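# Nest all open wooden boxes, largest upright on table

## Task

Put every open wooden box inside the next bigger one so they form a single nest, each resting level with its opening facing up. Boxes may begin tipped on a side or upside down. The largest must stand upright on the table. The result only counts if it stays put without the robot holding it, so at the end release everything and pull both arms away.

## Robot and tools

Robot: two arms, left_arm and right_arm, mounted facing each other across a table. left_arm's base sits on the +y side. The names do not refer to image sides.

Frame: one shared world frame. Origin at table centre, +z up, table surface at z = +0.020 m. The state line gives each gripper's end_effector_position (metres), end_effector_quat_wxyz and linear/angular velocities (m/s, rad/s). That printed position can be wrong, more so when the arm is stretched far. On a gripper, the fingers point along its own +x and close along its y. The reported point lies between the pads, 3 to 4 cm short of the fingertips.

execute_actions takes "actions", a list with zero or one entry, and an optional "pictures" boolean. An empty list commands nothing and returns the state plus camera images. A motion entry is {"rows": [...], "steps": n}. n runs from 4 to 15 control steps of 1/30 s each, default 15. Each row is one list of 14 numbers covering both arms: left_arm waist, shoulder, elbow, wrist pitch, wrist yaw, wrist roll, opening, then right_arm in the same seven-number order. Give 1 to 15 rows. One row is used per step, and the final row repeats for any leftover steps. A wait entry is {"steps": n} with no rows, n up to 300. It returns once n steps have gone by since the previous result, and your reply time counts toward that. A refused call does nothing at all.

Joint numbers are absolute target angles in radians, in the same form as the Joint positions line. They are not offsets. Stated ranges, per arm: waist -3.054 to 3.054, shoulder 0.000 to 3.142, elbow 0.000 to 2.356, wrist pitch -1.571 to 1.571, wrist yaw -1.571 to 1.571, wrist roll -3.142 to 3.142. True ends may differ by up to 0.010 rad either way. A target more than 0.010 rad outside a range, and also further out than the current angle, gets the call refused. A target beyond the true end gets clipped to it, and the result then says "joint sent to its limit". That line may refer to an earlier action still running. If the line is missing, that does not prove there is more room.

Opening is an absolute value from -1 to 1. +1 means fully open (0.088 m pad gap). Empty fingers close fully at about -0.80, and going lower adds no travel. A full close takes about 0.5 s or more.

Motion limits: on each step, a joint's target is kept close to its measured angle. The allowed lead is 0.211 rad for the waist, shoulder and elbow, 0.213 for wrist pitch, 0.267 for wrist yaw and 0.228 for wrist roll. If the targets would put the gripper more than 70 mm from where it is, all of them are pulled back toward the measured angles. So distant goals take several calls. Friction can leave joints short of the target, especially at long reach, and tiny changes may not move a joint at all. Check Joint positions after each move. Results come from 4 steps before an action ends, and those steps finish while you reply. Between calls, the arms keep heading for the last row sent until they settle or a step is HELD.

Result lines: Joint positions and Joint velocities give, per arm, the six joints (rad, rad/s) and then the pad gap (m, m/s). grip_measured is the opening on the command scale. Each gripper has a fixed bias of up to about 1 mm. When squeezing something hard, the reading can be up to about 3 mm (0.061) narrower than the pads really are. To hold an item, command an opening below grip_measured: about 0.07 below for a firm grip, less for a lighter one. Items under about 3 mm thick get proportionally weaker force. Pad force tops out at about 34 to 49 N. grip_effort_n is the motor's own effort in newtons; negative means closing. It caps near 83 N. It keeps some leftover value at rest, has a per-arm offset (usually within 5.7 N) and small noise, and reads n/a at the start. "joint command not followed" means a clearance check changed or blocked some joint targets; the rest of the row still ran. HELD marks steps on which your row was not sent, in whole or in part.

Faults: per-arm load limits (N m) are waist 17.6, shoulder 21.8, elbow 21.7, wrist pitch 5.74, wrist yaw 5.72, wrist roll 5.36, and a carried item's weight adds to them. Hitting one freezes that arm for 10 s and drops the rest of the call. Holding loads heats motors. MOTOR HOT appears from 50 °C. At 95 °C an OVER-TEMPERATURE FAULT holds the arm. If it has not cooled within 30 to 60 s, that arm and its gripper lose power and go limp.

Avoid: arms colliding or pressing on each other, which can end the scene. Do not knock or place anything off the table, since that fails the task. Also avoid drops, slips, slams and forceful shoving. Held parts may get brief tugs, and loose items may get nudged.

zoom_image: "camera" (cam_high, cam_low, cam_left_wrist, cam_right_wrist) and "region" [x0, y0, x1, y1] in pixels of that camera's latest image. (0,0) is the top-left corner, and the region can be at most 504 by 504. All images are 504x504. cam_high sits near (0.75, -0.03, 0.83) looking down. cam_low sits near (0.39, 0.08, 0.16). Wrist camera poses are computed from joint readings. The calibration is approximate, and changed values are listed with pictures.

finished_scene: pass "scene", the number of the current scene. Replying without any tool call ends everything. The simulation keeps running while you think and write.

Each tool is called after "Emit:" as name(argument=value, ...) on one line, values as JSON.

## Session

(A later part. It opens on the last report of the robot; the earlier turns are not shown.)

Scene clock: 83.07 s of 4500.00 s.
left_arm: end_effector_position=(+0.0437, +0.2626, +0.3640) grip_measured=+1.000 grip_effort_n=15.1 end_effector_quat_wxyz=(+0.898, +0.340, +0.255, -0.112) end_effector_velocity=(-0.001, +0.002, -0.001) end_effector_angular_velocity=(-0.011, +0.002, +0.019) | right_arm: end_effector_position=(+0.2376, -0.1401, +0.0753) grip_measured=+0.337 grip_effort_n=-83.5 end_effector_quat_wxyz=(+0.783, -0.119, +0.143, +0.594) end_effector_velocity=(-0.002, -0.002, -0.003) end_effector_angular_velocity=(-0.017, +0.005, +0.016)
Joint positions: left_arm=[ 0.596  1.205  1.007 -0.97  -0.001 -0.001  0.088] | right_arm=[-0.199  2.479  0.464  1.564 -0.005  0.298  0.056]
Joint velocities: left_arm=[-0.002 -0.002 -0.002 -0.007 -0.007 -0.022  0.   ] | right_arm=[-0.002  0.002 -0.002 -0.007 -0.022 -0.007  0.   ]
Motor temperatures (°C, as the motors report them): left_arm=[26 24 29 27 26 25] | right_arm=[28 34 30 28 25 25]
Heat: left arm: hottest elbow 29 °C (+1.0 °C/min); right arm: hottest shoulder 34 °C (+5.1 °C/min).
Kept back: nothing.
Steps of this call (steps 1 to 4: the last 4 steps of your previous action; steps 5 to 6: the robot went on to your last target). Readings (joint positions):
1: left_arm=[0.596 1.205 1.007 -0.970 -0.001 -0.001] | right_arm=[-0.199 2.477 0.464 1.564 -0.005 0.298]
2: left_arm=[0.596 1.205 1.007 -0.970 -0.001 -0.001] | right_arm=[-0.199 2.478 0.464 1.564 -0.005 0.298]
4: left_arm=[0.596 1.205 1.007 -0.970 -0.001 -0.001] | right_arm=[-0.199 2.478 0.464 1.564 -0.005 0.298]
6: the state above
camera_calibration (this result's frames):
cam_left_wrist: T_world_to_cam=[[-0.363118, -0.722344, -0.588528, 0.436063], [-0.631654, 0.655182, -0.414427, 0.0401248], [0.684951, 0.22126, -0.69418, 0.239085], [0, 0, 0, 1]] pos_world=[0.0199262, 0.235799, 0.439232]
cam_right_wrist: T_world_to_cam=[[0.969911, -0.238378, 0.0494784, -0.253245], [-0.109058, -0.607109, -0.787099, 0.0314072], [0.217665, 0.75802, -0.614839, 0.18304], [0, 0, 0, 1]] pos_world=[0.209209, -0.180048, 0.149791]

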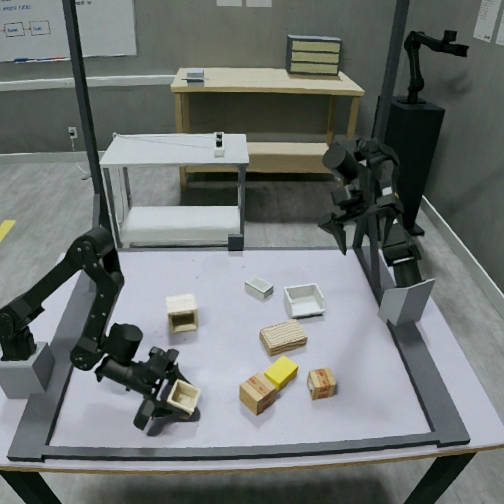

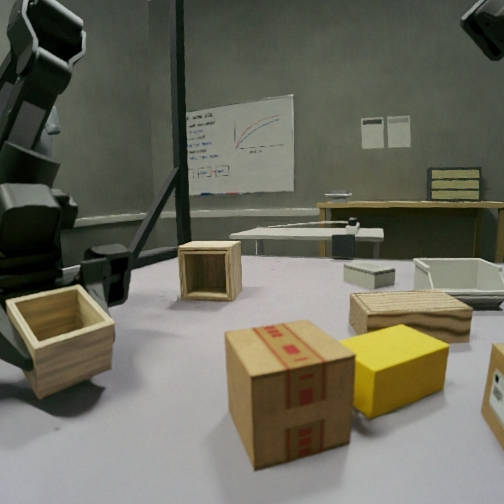

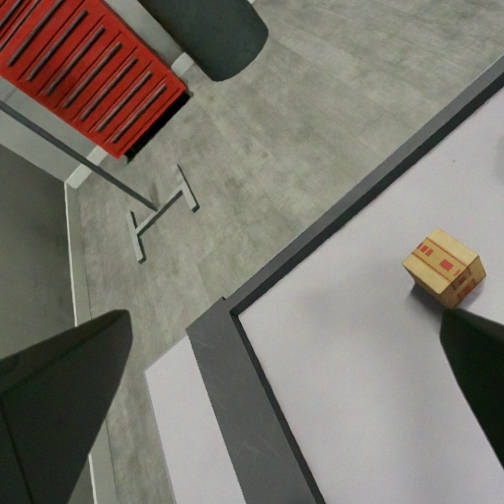

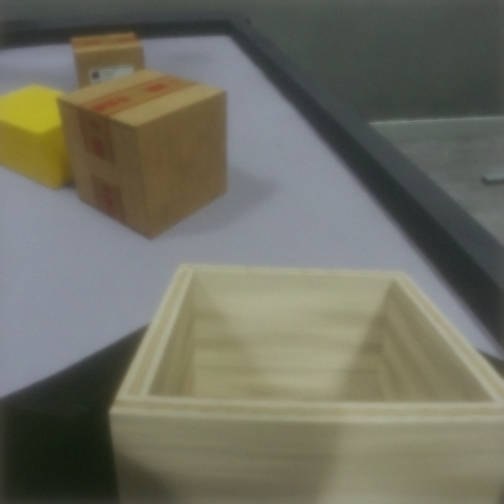

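A bit lower, then release.

Emit:
execute_actions(actions=[{"rows":[[0.6,1.2,1.0,-0.97,0,0,1,-0.2,2.53,0.485,1.565,0,0.3,0.25]],"steps":15}])

Emit:
execute_actions(actions=[{"rows":[[0.6,1.2,1.0,-0.97,0,0,1,-0.2,2.53,0.485,1.565,0,0.3,1]],"steps":15}], pictures=true)

Scene clock: 83.53 s of 4500.00 s.
left_arm: end_effector_position=(+0.0437, +0.2626, +0.3640) grip_measured=+1.000 grip_effort_n=15.1 end_effector_quat_wxyz=(+0.898, +0.340, +0.255, -0.112) end_effector_velocity=(-0.001, +0.002, -0.001) end_effector_angular_velocity=(+0.001, +0.001, +0.011) | right_arm: end_effector_position=(+0.2407, -0.1420, +0.0642) grip_measured=+0.337 grip_effort_n=-83.5 end_effector_quat_wxyz=(+0.783, -0.126, +0.151, +0.590) end_effector_velocity=(+0.000, +0.001, -0.003) end_effector_angular_velocity=(-0.011, +0.004, +0.013)
Joint positions: left_arm=[ 0.596  1.205  1.007 -0.97  -0.001 -0.001  0.088] | right_arm=[-0.199  2.518  0.479  1.565 -0.005  0.298  0.056]
Joint velocities: left_arm=[-0.002 -0.002 -0.002 -0.007 -0.007 -0.007  0.   ] | right_arm=[-0.007  0.007  0.007 -0.007 -0.022 -0.007 -0.   ]
Motor temperatures (°C, as the motors report them): left_arm=[26 24 29 27 26 25] | right_arm=[28 34 30 28 25 25]
Heat: left arm: hottest elbow 29 °C (+1.0 °C/min); right arm: hottest shoulder 34 °C (+5.0 °C/min).
Steps of this call (steps 1 to 3: the robot went on to your last target; steps 4 to 14: the first 11 steps of this action). Readings (joint positions):
4: left_arm=[0.596 1.205 1.007 -0.970 -0.001 -0.001] | right_arm=[-0.199 2.483 0.466 1.565 -0.005 0.298]
5: left_arm=[0.596 1.205 1.007 -0.970 -0.001 -0.001] | right_arm=[-0.199 2.490 0.470 1.567 -0.005 0.298]
7: left_arm=[0.596 1.205 1.007 -0.970 -0.001 -0.001] | right_arm=[-0.199 2.505 0.476 1.566 -0.005 0.298]
11: left_arm=[0.596 1.205 1.007 -0.970 -0.001 -0.001] | right_arm=[-0.199 2.517 0.477 1.565 -0.005 0.298]
14: the state above

Scene clock: 84.03 s of 4500.00 s.
left_arm: end_effector_position=(+0.0437, +0.2626, +0.3640) grip_measured=+1.000 grip_effort_n=15.1 end_effector_quat_wxyz=(+0.898, +0.340, +0.255, -0.112) end_effector_velocity=(+0.001, -0.002, -0.001) end_effector_angular_velocity=(-0.008, +0.004, -0.004) | right_arm: end_effector_position=(+0.2408, -0.1417, +0.0641) grip_measured=+0.965 grip_effort_n=18.8 end_effector_quat_wxyz=(+0.783, -0.126, +0.151, +0.590) end_effector_velocity=(-0.001, +0.000, +0.002) end_effector_angular_velocity=(+0.004, -0.004, +0.009)
Joint positions: left_arm=[ 0.596  1.205  1.007 -0.97  -0.001 -0.001  0.088] | right_arm=[-0.199  2.519  0.48   1.565 -0.005  0.298  0.086]
Joint velocities: left_arm=[-0.002  0.002 -0.002  0.007  0.007 -0.007  0.   ] | right_arm=[-0.002 -0.002 -0.002  0.007 -0.007 -0.007  0.014]
Motor temperatures (°C, as the motors report them): left_arm=[26 24 29 27 26 25] | right_arm=[28 34 30 28 25 25]
Heat: left arm: hottest elbow 29 °C (+1.0 °C/min); right arm: hottest shoulder 34 °C (+5.1 °C/min).
Steps of this call (steps 1 to 4: the last 4 steps of your previous action; steps 5 to 15: the first 11 steps of this action). Readings (joint positions):
5: left_arm=[0.596 1.205 1.007 -0.970 -0.001 -0.001] | right_arm=[-0.199 2.519 0.480 1.565 -0.005 0.298]
6: left_arm=[0.596 1.205 1.007 -0.970 -0.001 -0.001] | right_arm=[-0.199 2.519 0.480 1.565 -0.005 0.298]
8: left_arm=[0.596 1.205 1.007 -0.970 -0.001 -0.001] | right_arm=[-0.199 2.519 0.480 1.565 -0.005 0.298]
12: left_arm=[0.596 1.205 1.007 -0.970 -0.001 -0.001] | right_arm=[-0.199 2.519 0.480 1.565 -0.005 0.298]
15: the state above
camera_calibration (this result's frames):
cam_left_wrist: T_world_to_cam=[[-0.363118, -0.722344, -0.588528, 0.436063], [-0.631654, 0.655182, -0.414427, 0.0401248], [0.684951, 0.22126, -0.69418, 0.239085], [0, 0, 0, 1]] pos_world=[0.0199262, 0.235799, 0.439232]
cam_right_wrist: T_world_to_cam=[[0.96842, -0.243974, 0.0513814, -0.256777], [-0.115868, -0.622863, -0.773703, 0.0205088], [0.220767, 0.743315, -0.631462, 0.174928], [0, 0, 0, 1]] pos_world=[0.212426, -0.179899, 0.139521]

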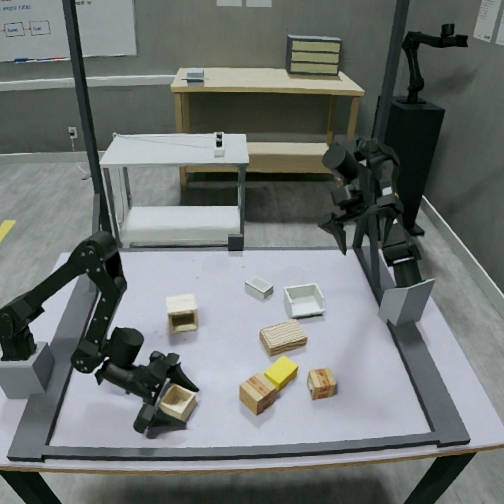

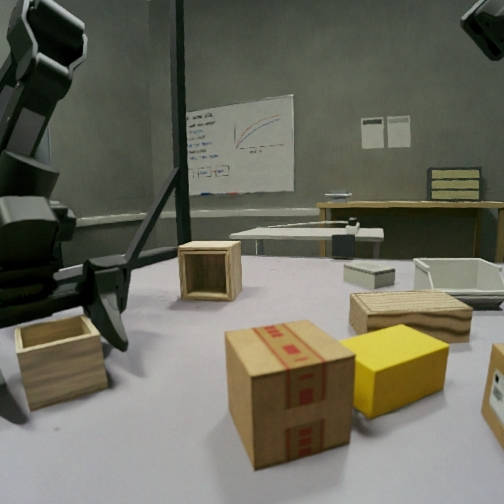

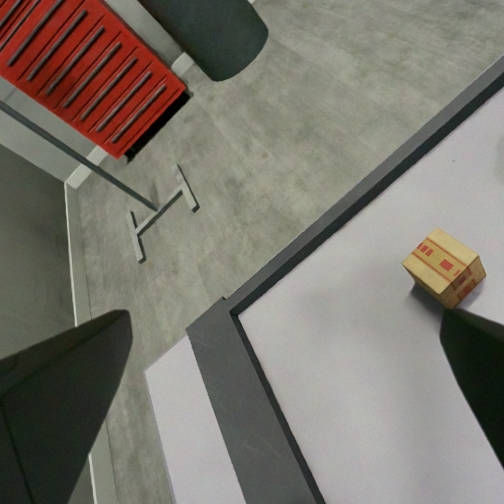

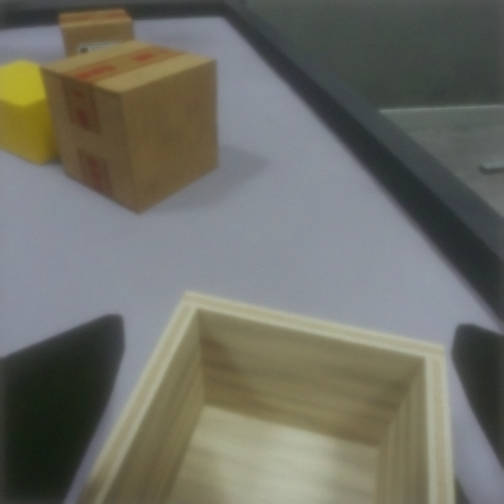

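Emit:
execute_actions(actions=[{"rows":[[0.6,1.2,1.0,-0.97,0,0,1,-0.2,2.42,0.3,1.565,0,0.3,1],[0.6,1.2,1.0,-0.97,0,0,1,-0.2,2.42,0.3,1.565,0,0.3,1],[0.6,1.2,1.0,-0.97,0,0,1,-0.2,2.42,0.3,1.565,0,0.3,1],[0.6,1.2,1.0,-0.97,0,0,1,-0.2,2.42,0.3,1.565,0,0.3,1],[0.6,1.2,1.0,-0.97,0,0,1,-0.2,2.42,0.3,1.565,0,0.3,1],[0.6,1.2,1.0,-0.97,0,0,1,-0.2,1.9,0.4,1.0,0,0.2,1]],"steps":15}])

Emit:
execute_actions(actions=[{"rows":[[0.6,1.2,1.0,-0.97,0,0,1,0.1,1.7,1.0,-0.3,-0.2,0,1]],"steps":15}])

Emit:
execute_actions(actions=[{"rows":[[0.6,1.2,1.0,-0.97,0,0,1,0.3,1.85,1.6,-1.1,-0.29,0,1]],"steps":15}])

Emit:
execute_actions(actions=[{"rows":[[0.6,1.2,1.0,-0.97,0,0,1,0.3,1.85,1.6,-1.1,-0.29,0,1]],"steps":15}])

Emit:
execute_actions(actions=[{"rows":[[0.6,1.2,1.0,-0.97,0,0,1,0.3,2.0,1.647,-1.12,-0.29,0,1]],"steps":15}], pictures=true)

Scene clock: 84.83 s of 4500.00 s.
left_arm: end_effector_position=(+0.0437, +0.2626, +0.3640) grip_measured=+1.000 grip_effort_n=15.1 end_effector_quat_wxyz=(+0.898, +0.340, +0.255, -0.112) end_effector_velocity=(-0.001, +0.003, +0.001) end_effector_angular_velocity=(+0.005, -0.012, +0.017) | right_arm: end_effector_position=(+0.2269, -0.1503, +0.1051) grip_measured=+0.998 grip_effort_n=18.4 end_effector_quat_wxyz=(+0.778, -0.171, +0.147, +0.587) end_effector_velocity=(-0.064, +0.148, +0.291) end_effector_angular_velocity=(+0.272, -0.207, +0.177)
Joint positions: left_arm=[ 0.596  1.205  1.007 -0.97  -0.001 -0.001  0.088] | right_arm=[-0.199  2.197  0.387  1.285 -0.005  0.221  0.088]
Joint velocities: left_arm=[-0.002 -0.007 -0.002 -0.007 -0.022 -0.007  0.   ] | right_arm=[-0.007 -1.487  0.237 -1.385 -0.007 -0.183  0.   ]
Motor temperatures (°C, as the motors report them): left_arm=[26 24 29 27 26 25] | right_arm=[28 34 30 28 25 25]
Heat: left arm: hottest elbow 29 °C (+1.0 °C/min); right arm: hottest shoulder 34 °C (+5.0 °C/min).
Steps of this call (steps 1 to 4: the last 4 steps of your previous action; steps 5 to 13: the robot went on to your last target; steps 14 to 24: the first 11 steps of this action). Readings (joint positions):
14: left_arm=[0.596 1.205 1.007 -0.970 -0.001 -0.001] | right_arm=[-0.199 2.512 0.469 1.565 -0.005 0.298]
15: left_arm=[0.596 1.205 1.007 -0.970 -0.001 -0.001] | right_arm=[-0.199 2.494 0.438 1.564 -0.005 0.298]
17: left_arm=[0.596 1.205 1.007 -0.970 -0.001 -0.001] | right_arm=[-0.199 2.460 0.368 1.567 -0.005 0.298]
21: left_arm=[0.596 1.205 1.007 -0.970 -0.001 -0.001] | right_arm=[-0.199 2.347 0.352 1.424 -0.005 0.249]
24: the state above

Scene clock: 85.33 s of 4500.00 s.
left_arm: end_effector_position=(+0.0437, +0.2626, +0.3640) grip_measured=+1.000 grip_effort_n=15.1 end_effector_quat_wxyz=(+0.898, +0.340, +0.255, -0.112) end_effector_velocity=(+0.001, +0.001, -0.001) end_effector_angular_velocity=(-0.003, -0.006, +0.005) | right_arm: end_effector_position=(+0.0879, -0.0761, +0.2059) grip_measured=+0.998 grip_effort_n=18.4 end_effector_quat_wxyz=(+0.639, -0.204, +0.040, +0.741) end_effector_velocity=(-0.347, +0.151, +0.225) end_effector_angular_velocity=(+0.121, -0.169, +0.913)
Joint positions: left_arm=[ 0.596  1.205  1.007 -0.97  -0.001 -0.001  0.088] | right_arm=[ 0.015  1.791  0.641  0.82  -0.146  0.051  0.088]
Joint velocities: left_arm=[-0.002 -0.002 -0.007  0.007 -0.007 -0.007  0.   ] | right_arm=[ 0.491 -0.457  0.955 -1.077 -0.271 -0.286 -0.   ]
Motor temperatures (°C, as the motors report them): left_arm=[26 24 29 27 26 25] | right_arm=[28 34 30 28 25 25]
Heat: left arm: hottest elbow 29 °C (+1.0 °C/min); right arm: hottest shoulder 34 °C (+5.1 °C/min).
Steps of this call (steps 1 to 4: the last 4 steps of your previous action; steps 5 to 15: the first 11 steps of this action). Readings (joint positions):
5: left_arm=[0.596 1.205 1.007 -0.970 -0.001 -0.001] | right_arm=[-0.195 1.982 0.403 1.081 -0.006 0.194]
6: left_arm=[0.596 1.205 1.007 -0.970 -0.001 -0.001] | right_arm=[-0.179 1.961 0.420 1.055 -0.024 0.171]
8: left_arm=[0.596 1.205 1.007 -0.970 -0.001 -0.001] | right_arm=[-0.133 1.925 0.464 1.009 -0.064 0.135]
12: left_arm=[0.596 1.205 1.007 -0.970 -0.001 -0.001] | right_arm=[-0.042 1.842 0.556 0.914 -0.115 0.082]
15: the state above

Scene clock: 85.83 s of 4500.00 s.
left_arm: end_effector_position=(+0.0437, +0.2626, +0.3640) grip_measured=+1.000 grip_effort_n=15.1 end_effector_quat_wxyz=(+0.898, +0.340, +0.255, -0.112) end_effector_velocity=(-0.000, -0.000, +0.002) end_effector_angular_velocity=(-0.019, -0.013, +0.008) | right_arm: end_effector_position=(-0.0975, -0.0359, +0.2462) grip_measured=+0.998 grip_effort_n=17.9 end_effector_quat_wxyz=(+0.465, -0.274, +0.066, +0.840) end_effector_velocity=(-0.178, +0.079, +0.245) end_effector_angular_velocity=(-0.147, -0.037, +0.127)
Joint positions: left_arm=[ 0.596  1.205  1.007 -0.97  -0.001 -0.001  0.088] | right_arm=[ 0.296  1.838  1.24   0.187 -0.28   0.003  0.088]
Joint velocities: left_arm=[-0.002 -0.007 -0.002  0.007 -0.007 -0.022  0.   ] | right_arm=[ 0.11   0.042  1.355 -1.429 -0.051 -0.022 -0.   ]
Motor temperatures (°C, as the motors report them): left_arm=[26 24 29 27 26 25] | right_arm=[28 34 30 28 25 25]
Heat: left arm: hottest elbow 29 °C (+1.0 °C/min); right arm: hottest shoulder 34 °C (+5.0 °C/min).
Steps of this call (steps 1 to 4: the last 4 steps of your previous action; steps 5 to 15: the first 11 steps of this action). Readings (joint positions):
5: left_arm=[0.596 1.205 1.007 -0.970 -0.001 -0.001] | right_arm=[0.080 1.742 0.834 0.620 -0.182 0.018]
6: left_arm=[0.596 1.205 1.007 -0.970 -0.001 -0.001] | right_arm=[0.101 1.745 0.871 0.601 -0.195 0.016]
8: left_arm=[0.596 1.205 1.007 -0.970 -0.001 -0.001] | right_arm=[0.157 1.764 0.942 0.532 -0.224 0.012]
12: left_arm=[0.596 1.205 1.007 -0.970 -0.001 -0.001] | right_arm=[0.264 1.822 1.108 0.336 -0.269 0.005]
15: the state above

Scene clock: 86.33 s of 4500.00 s.
left_arm: end_effector_position=(+0.0437, +0.2626, +0.3640) grip_measured=+1.000 grip_effort_n=15.1 end_effector_quat_wxyz=(+0.898, +0.340, +0.255, -0.112) end_effector_velocity=(-0.002, +0.001, -0.001) end_effector_angular_velocity=(+0.002, -0.001, +0.004) | right_arm: end_effector_position=(-0.0956, -0.0638, +0.2672) grip_measured=+0.998 grip_effort_n=18.4 end_effector_quat_wxyz=(+0.456, -0.396, +0.192, +0.774) end_effector_velocity=(+0.136, -0.202, -0.191) end_effector_angular_velocity=(-1.310, -0.478, -0.415)
Joint positions: left_arm=[ 0.596  1.205  1.007 -0.97  -0.001 -0.001  0.088] | right_arm=[ 0.298  1.839  1.587 -0.535 -0.285  0.002  0.088]
Joint velocities: left_arm=[-0.007 -0.007 -0.002 -0.007 -0.007 -0.007  0.   ] | right_arm=[-0.002  0.002 -0.007 -1.443 -0.007  0.007 -0.   ]
Motor temperatures (°C, as the motors report them): left_arm=[26 24 29 27 26 25] | right_arm=[28 34 30 28 25 25]
Heat: left arm: hottest elbow 29 °C (+1.0 °C/min); right arm: hottest shoulder 34 °C (+5.1 °C/min).
Steps of this call (steps 1 to 4: the last 4 steps of your previous action; steps 5 to 15: the first 11 steps of this action). Readings (joint positions):
5: left_arm=[0.596 1.205 1.007 -0.970 -0.001 -0.001] | right_arm=[0.298 1.838 1.472 -0.053 -0.283 0.002]
6: left_arm=[0.596 1.205 1.007 -0.970 -0.001 -0.001] | right_arm=[0.298 1.838 1.509 -0.098 -0.283 0.002]
8: left_arm=[0.596 1.205 1.007 -0.970 -0.001 -0.001] | right_arm=[0.298 1.836 1.560 -0.189 -0.285 0.002]
12: left_arm=[0.596 1.205 1.007 -0.970 -0.001 -0.001] | right_arm=[0.298 1.835 1.587 -0.387 -0.285 0.002]
15: the state above

Scene clock: 86.83 s of 4500.00 s.
left_arm: end_effector_position=(+0.0437, +0.2626, +0.3640) grip_measured=+1.000 grip_effort_n=15.1 end_effector_quat_wxyz=(+0.898, +0.340, +0.255, -0.112) end_effector_velocity=(-0.003, +0.004, -0.005) end_effector_angular_velocity=(+0.009, +0.013, +0.015) | right_arm: end_effector_position=(-0.0381, -0.1453, +0.1800) grip_measured=+0.998 grip_effort_n=18.4 end_effector_quat_wxyz=(+0.407, -0.573, +0.395, +0.591) end_effector_velocity=(+0.012, -0.029, +0.005) end_effector_angular_velocity=(-0.139, -0.060, -0.040)
Joint positions: left_arm=[ 0.596  1.205  1.007 -0.97  -0.001 -0.001  0.088] | right_arm=[ 0.298  1.99   1.636 -1.094 -0.287  0.002  0.088]
Joint velocities: left_arm=[-0.007 -0.007 -0.007 -0.022 -0.007 -0.007  0.   ] | right_arm=[-0.002  0.002  0.027 -0.183  0.007 -0.007 -0.   ]
Motor temperatures (°C, as the motors report them): left_arm=[26 24 29 27 26 25] | right_arm=[28 34 30 28 25 25]
Heat: left arm: hottest elbow 29 °C (+1.0 °C/min); right arm: hottest shoulder 34 °C (+5.0 °C/min).
Steps of this call (steps 1 to 4: the last 4 steps of your previous action; steps 5 to 15: the first 11 steps of this action). Readings (joint positions):
5: left_arm=[0.596 1.205 1.007 -0.970 -0.001 -0.001] | right_arm=[0.298 1.853 1.593 -0.785 -0.285 0.002]
6: left_arm=[0.596 1.205 1.007 -0.970 -0.001 -0.001] | right_arm=[0.298 1.873 1.611 -0.831 -0.287 0.002]
8: left_arm=[0.596 1.205 1.007 -0.970 -0.001 -0.001] | right_arm=[0.298 1.923 1.636 -0.918 -0.287 0.002]
12: left_arm=[0.596 1.205 1.007 -0.970 -0.001 -0.001] | right_arm=[0.298 1.986 1.636 -1.060 -0.287 0.002]
15: the state above
camera_calibration (this result's frames):
cam_left_wrist: T_world_to_cam=[[-0.363118, -0.722344, -0.588528, 0.436063], [-0.631654, 0.655182, -0.414427, 0.0401248], [0.684951, 0.22126, -0.69418, 0.239085], [0, 0, 0, 1]] pos_world=[0.0199262, 0.235799, 0.439232]
cam_right_wrist: T_world_to_cam=[[0.918803, 0.39453, -0.0121535, 0.108842], [0.384387, -0.887335, 0.254723, -0.12889], [0.0897116, -0.238712, -0.966938, 0.225096], [0, 0, 0, 1]] pos_world=[-0.0706545, -0.103577, 0.251808]

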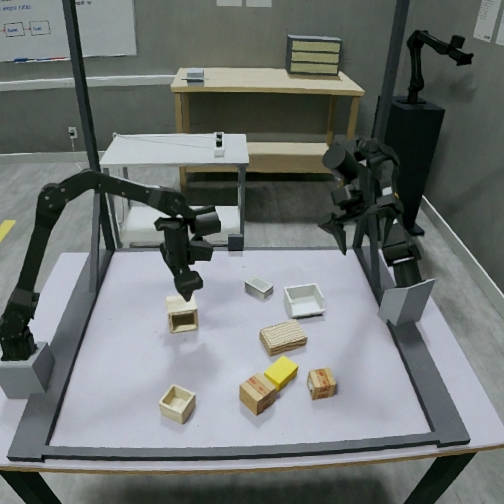

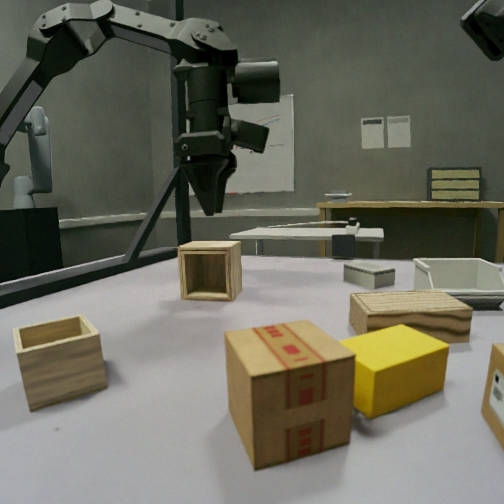

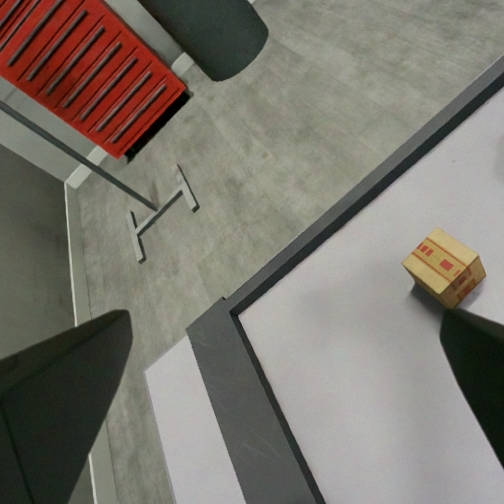

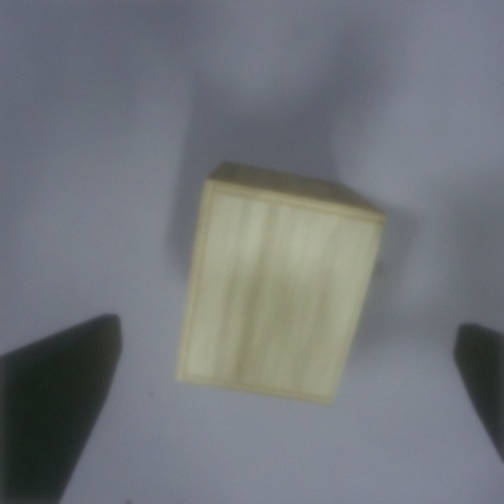

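Emit:
execute_actions(actions=[{"rows":[[0.6,1.2,1.0,-0.97,0,0,1,0.315,2.03,1.60,-1.03,-0.29,0.2,1],[0.6,1.2,1.0,-0.97,0,0,1,0.315,2.03,1.60,-1.03,-0.29,0.2,1],[0.6,1.2,1.0,-0.97,0,0,1,0.315,2.03,1.60,-1.03,-0.29,0.2,1],[0.6,1.2,1.0,-0.97,0,0,1,0.315,2.03,1.60,-1.03,-0.29,0.2,1],[0.6,1.2,1.0,-0.97,0,0,1,0.33,2.07,1.56,-0.96,-0.29,0.21,1]],"steps":15}])

Emit:
execute_actions(actions=[{"steps":8}], pictures=true)

Scene clock: 87.53 s of 4500.00 s.
left_arm: end_effector_position=(+0.0437, +0.2626, +0.3640) grip_measured=+1.000 grip_effort_n=15.1 end_effector_quat_wxyz=(+0.898, +0.340, +0.255, -0.112) end_effector_velocity=(+0.000, +0.003, +0.000) end_effector_angular_velocity=(+0.006, -0.008, +0.020) | right_arm: end_effector_position=(-0.0392, -0.1427, +0.1388) grip_measured=+0.998 grip_effort_n=17.4 end_effector_quat_wxyz=(+0.451, -0.541, +0.448, +0.550) end_effector_velocity=(+0.017, -0.018, -0.074) end_effector_angular_velocity=(-0.126, -0.040, -0.091)
Joint positions: left_arm=[ 0.596  1.205  1.007 -0.97  -0.001 -0.001  0.088] | right_arm=[ 0.326  2.056  1.576 -0.978 -0.287  0.198  0.088]
Joint velocities: left_arm=[-0.002 -0.002 -0.002 -0.007 -0.022 -0.007  0.   ] | right_arm=[ 0.027  0.115 -0.125  0.11  -0.007  0.081 -0.   ]
Motor temperatures (°C, as the motors report them): left_arm=[26 24 29 27 26 25] | right_arm=[28 34 30 28 25 25]
Heat: left arm: hottest elbow 29 °C (+1.0 °C/min); right arm: hottest shoulder 34 °C (+5.0 °C/min).
Steps of this call (steps 1 to 4: the last 4 steps of your previous action; steps 5 to 10: the robot went on to your last target; steps 11 to 21: the first 11 steps of this action). Readings (joint positions):
11: left_arm=[0.596 1.205 1.007 -0.970 -0.001 -0.001] | right_arm=[0.298 1.992 1.638 -1.111 -0.287 0.029]
12: left_arm=[0.596 1.205 1.007 -0.970 -0.001 -0.001] | right_arm=[0.300 1.993 1.634 -1.089 -0.287 0.074]
14: left_arm=[0.596 1.205 1.007 -0.970 -0.001 -0.001] | right_arm=[0.305 2.002 1.631 -1.059 -0.287 0.129]
18: left_arm=[0.596 1.205 1.007 -0.970 -0.001 -0.001] | right_arm=[0.319 2.034 1.596 -0.994 -0.287 0.183]
21: the state above

Scene clock: 87.80 s of 4500.00 s.
left_arm: end_effector_position=(+0.0437, +0.2626, +0.3640) grip_measured=+1.000 grip_effort_n=14.7 end_effector_quat_wxyz=(+0.898, +0.340, +0.255, -0.112) end_effector_velocity=(-0.001, +0.005, -0.003) end_effector_angular_velocity=(+0.017, +0.007, +0.027) | right_arm: end_effector_position=(-0.0393, -0.1412, +0.1362) grip_measured=+0.998 grip_effort_n=18.4 end_effector_quat_wxyz=(+0.454, -0.538, +0.449, +0.551) end_effector_velocity=(+0.002, +0.001, +0.000) end_effector_angular_velocity=(+0.001, +0.008, -0.013)
Joint positions: left_arm=[ 0.596  1.205  1.007 -0.97  -0.001 -0.001  0.088] | right_arm=[ 0.327  2.059  1.571 -0.964 -0.287  0.207  0.088]
Joint velocities: left_arm=[-0.007  0.002 -0.002 -0.022 -0.022 -0.007  0.   ] | right_arm=[-0.007 -0.002 -0.007  0.007 -0.007  0.007 -0.   ]
Motor temperatures (°C, as the motors report them): left_arm=[26 24 29 27 26 25] | right_arm=[28 34 30 28 25 25]
Heat: left arm: hottest elbow 29 °C (+1.0 °C/min); right arm: hottest shoulder 34 °C (+5.0 °C/min).
Kept back: nothing.
Steps of this call (steps 1 to 4: the last 4 steps of your previous action; steps 5 to 8: the robot went on to your last target). Readings (joint positions):
1: left_arm=[0.596 1.205 1.007 -0.970 -0.001 -0.001] | right_arm=[0.327 2.059 1.573 -0.974 -0.287 0.200]
2: left_arm=[0.596 1.205 1.007 -0.970 -0.001 -0.001] | right_arm=[0.327 2.059 1.571 -0.971 -0.287 0.202]
4: left_arm=[0.596 1.205 1.007 -0.970 -0.001 -0.001] | right_arm=[0.327 2.059 1.571 -0.966 -0.287 0.204]
8: the state above
camera_calibration (this result's frames):
cam_left_wrist: T_world_to_cam=[[-0.363118, -0.722344, -0.588528, 0.436063], [-0.631654, 0.655182, -0.414427, 0.0401248], [0.684951, 0.22126, -0.69418, 0.239085], [0, 0, 0, 1]] pos_world=[0.0199262, 0.235799, 0.439232]
cam_right_wrist: T_world_to_cam=[[0.974061, 0.225462, -0.019303, 0.0870724], [0.22233, -0.937657, 0.267149, -0.128807], [0.0421324, -0.264511, -0.963462, 0.177842], [0, 0, 0, 1]] pos_world=[-0.0636691, -0.0933669, 0.207436]

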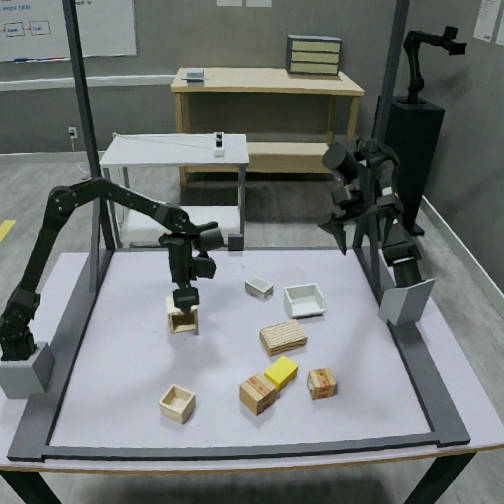

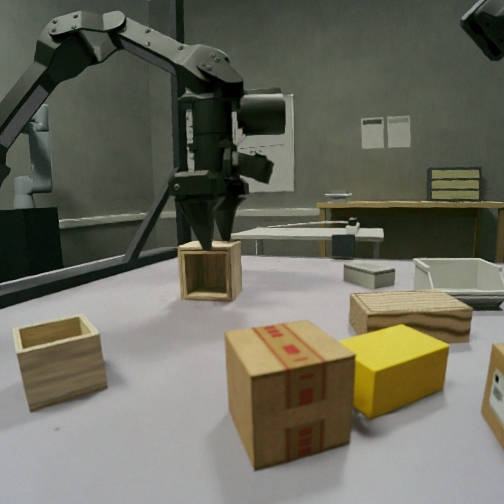

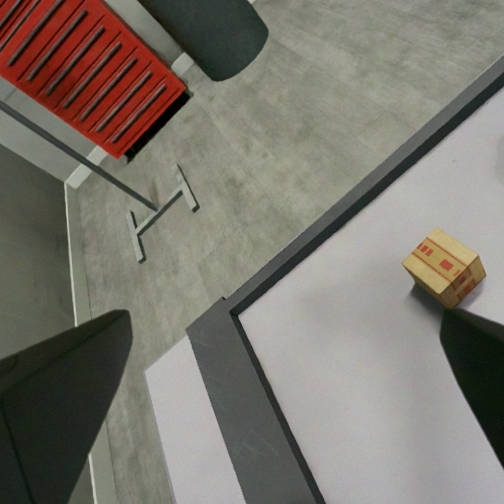

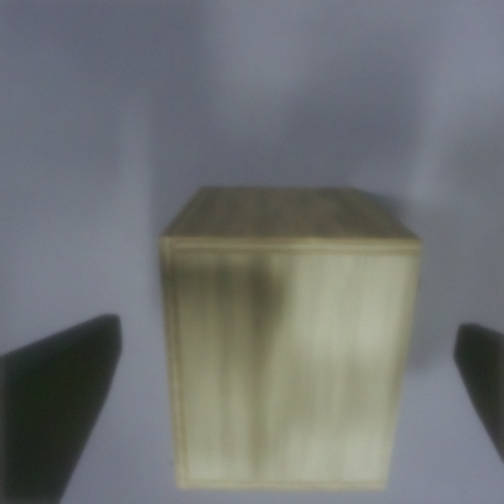

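Emit:
execute_actions(actions=[{"rows":[[0.6,1.2,1.0,-0.97,0,0,1,0.34,2.09,1.54,-0.92,-0.29,0.22,1],[0.6,1.2,1.0,-0.97,0,0,1,0.34,2.09,1.54,-0.92,-0.29,0.22,1],[0.6,1.2,1.0,-0.97,0,0,1,0.34,2.09,1.54,-0.92,-0.29,0.22,1],[0.6,1.2,1.0,-0.97,0,0,1,0.35,2.115,1.515,-0.875,-0.29,0.23,1]],"steps":15}])

Emit:
execute_actions(actions=[{"rows":[[0.6,1.2,1.0,-0.97,0,0,1,0.35,2.115,1.515,-0.875,-0.29,0.23,1],[0.6,1.2,1.0,-0.97,0,0,1,0.35,2.115,1.515,-0.875,-0.29,0.23,0.3]],"steps":15}], pictures=true)

Scene clock: 88.40 s of 4500.00 s.
left_arm: end_effector_position=(+0.0437, +0.2626, +0.3640) grip_measured=+1.000 grip_effort_n=15.1 end_effector_quat_wxyz=(+0.898, +0.340, +0.255, -0.112) end_effector_velocity=(-0.000, +0.003, -0.003) end_effector_angular_velocity=(+0.003, +0.005, +0.014) | right_arm: end_effector_position=(-0.0392, -0.1431, +0.1083) grip_measured=+0.998 grip_effort_n=17.9 end_effector_quat_wxyz=(+0.451, -0.541, +0.453, +0.546) end_effector_velocity=(+0.001, -0.002, -0.022) end_effector_angular_velocity=(-0.017, +0.017, +0.012)
Joint positions: left_arm=[ 0.596  1.205  1.007 -0.97  -0.001 -0.001  0.088] | right_arm=[ 0.347  2.102  1.527 -0.885 -0.287  0.226  0.088]
Joint velocities: left_arm=[-0.002 -0.002 -0.007 -0.007 -0.007 -0.007  0.   ] | right_arm=[ 0.007  0.037 -0.037  0.066 -0.022 -0.007 -0.   ]
Motor temperatures (°C, as the motors report them): left_arm=[26 24 29 27 26 25] | right_arm=[28 35 30 28 25 25]
Heat: left arm: hottest elbow 29 °C (+1.0 °C/min); right arm: hottest shoulder 35 °C (+6.1 °C/min).
Steps of this call (steps 1 to 7: the robot went on to your last target; steps 8 to 18: the first 11 steps of this action). Readings (joint positions):
8: left_arm=[0.596 1.205 1.007 -0.970 -0.001 -0.001] | right_arm=[0.327 2.060 1.570 -0.958 -0.287 0.209]
9: left_arm=[0.596 1.205 1.007 -0.970 -0.001 -0.001] | right_arm=[0.328 2.060 1.567 -0.947 -0.287 0.211]
11: left_arm=[0.596 1.205 1.007 -0.970 -0.001 -0.001] | right_arm=[0.332 2.067 1.560 -0.930 -0.287 0.216]
15: left_arm=[0.596 1.205 1.007 -0.970 -0.001 -0.001] | right_arm=[0.343 2.092 1.536 -0.894 -0.287 0.224]
18: the state above

Scene clock: 88.90 s of 4500.00 s.
left_arm: end_effector_position=(+0.0437, +0.2626, +0.3640) grip_measured=+1.000 grip_effort_n=15.1 end_effector_quat_wxyz=(+0.898, +0.340, +0.255, -0.112) end_effector_velocity=(-0.000, +0.004, +0.002) end_effector_angular_velocity=(-0.011, -0.013, +0.029) | right_arm: end_effector_position=(-0.0398, -0.1417, +0.1080) grip_measured=+0.399 grip_effort_n=-83.5 end_effector_quat_wxyz=(+0.452, -0.539, +0.452, +0.549) end_effector_velocity=(+0.002, -0.001, +0.001) end_effector_angular_velocity=(-0.007, +0.004, -0.016)
Joint positions: left_arm=[ 0.596  1.205  1.007 -0.97  -0.001 -0.001  0.088] | right_arm=[ 0.347  2.102  1.526 -0.876 -0.288  0.228  0.059]
Joint velocities: left_arm=[ 0.002 -0.007 -0.002 -0.007 -0.022 -0.022  0.   ] | right_arm=[-0.007 -0.002 -0.002 -0.007 -0.007  0.007 -0.   ]
Motor temperatures (°C, as the motors report them): left_arm=[26 24 29 27 26 25] | right_arm=[28 35 30 28 25 25]
Heat: left arm: hottest elbow 29 °C (+1.0 °C/min); right arm: hottest shoulder 35 °C (+6.0 °C/min).
Steps of this call (steps 1 to 4: the last 4 steps of your previous action; steps 5 to 15: the first 11 steps of this action). Readings (joint positions):
5: left_arm=[0.596 1.205 1.007 -0.970 -0.001 -0.001] | right_arm=[0.347 2.102 1.526 -0.878 -0.287 0.227]
6: left_arm=[0.596 1.205 1.007 -0.970 -0.001 -0.001] | right_arm=[0.347 2.102 1.526 -0.878 -0.287 0.228]
8: left_arm=[0.596 1.205 1.007 -0.970 -0.001 -0.001] | right_arm=[0.347 2.102 1.526 -0.878 -0.287 0.228]
12: left_arm=[0.596 1.205 1.007 -0.970 -0.001 -0.001] | right_arm=[0.347 2.102 1.526 -0.877 -0.288 0.228]
15: the state above
camera_calibration (this result's frames):
cam_left_wrist: T_world_to_cam=[[-0.363118, -0.722344, -0.588528, 0.436063], [-0.631654, 0.655182, -0.414427, 0.0401248], [0.684951, 0.22126, -0.69418, 0.239085], [0, 0, 0, 1]] pos_world=[0.0199262, 0.235799, 0.439232]
cam_right_wrist: T_world_to_cam=[[0.974557, 0.223122, -0.0213152, 0.0870117], [0.220332, -0.936216, 0.273776, -0.122188], [0.0411297, -0.271506, -0.961557, 0.149292], [0, 0, 0, 1]] pos_world=[-0.0640162, -0.0932754, 0.178859]

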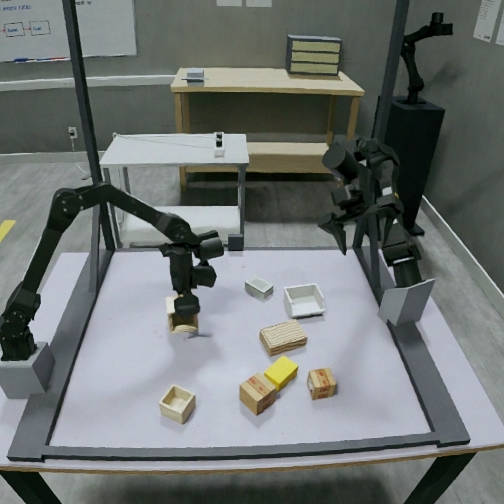

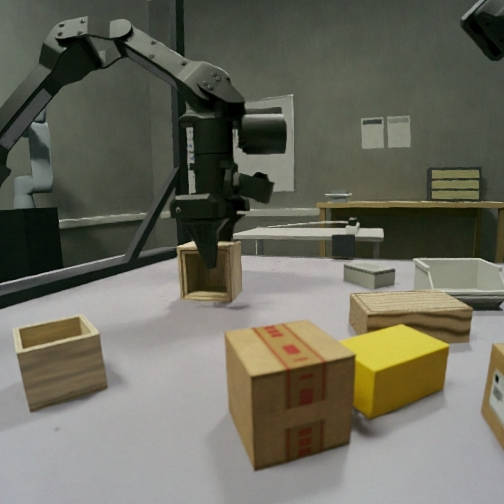

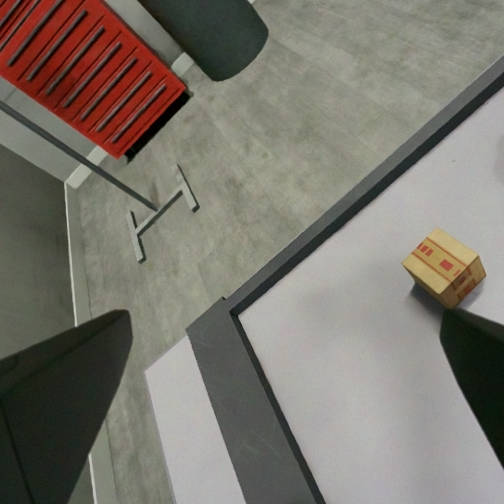

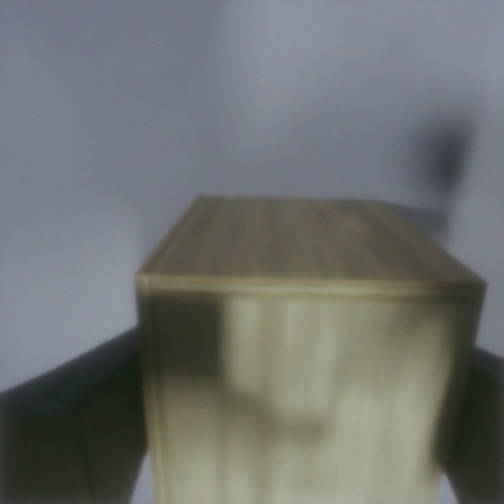

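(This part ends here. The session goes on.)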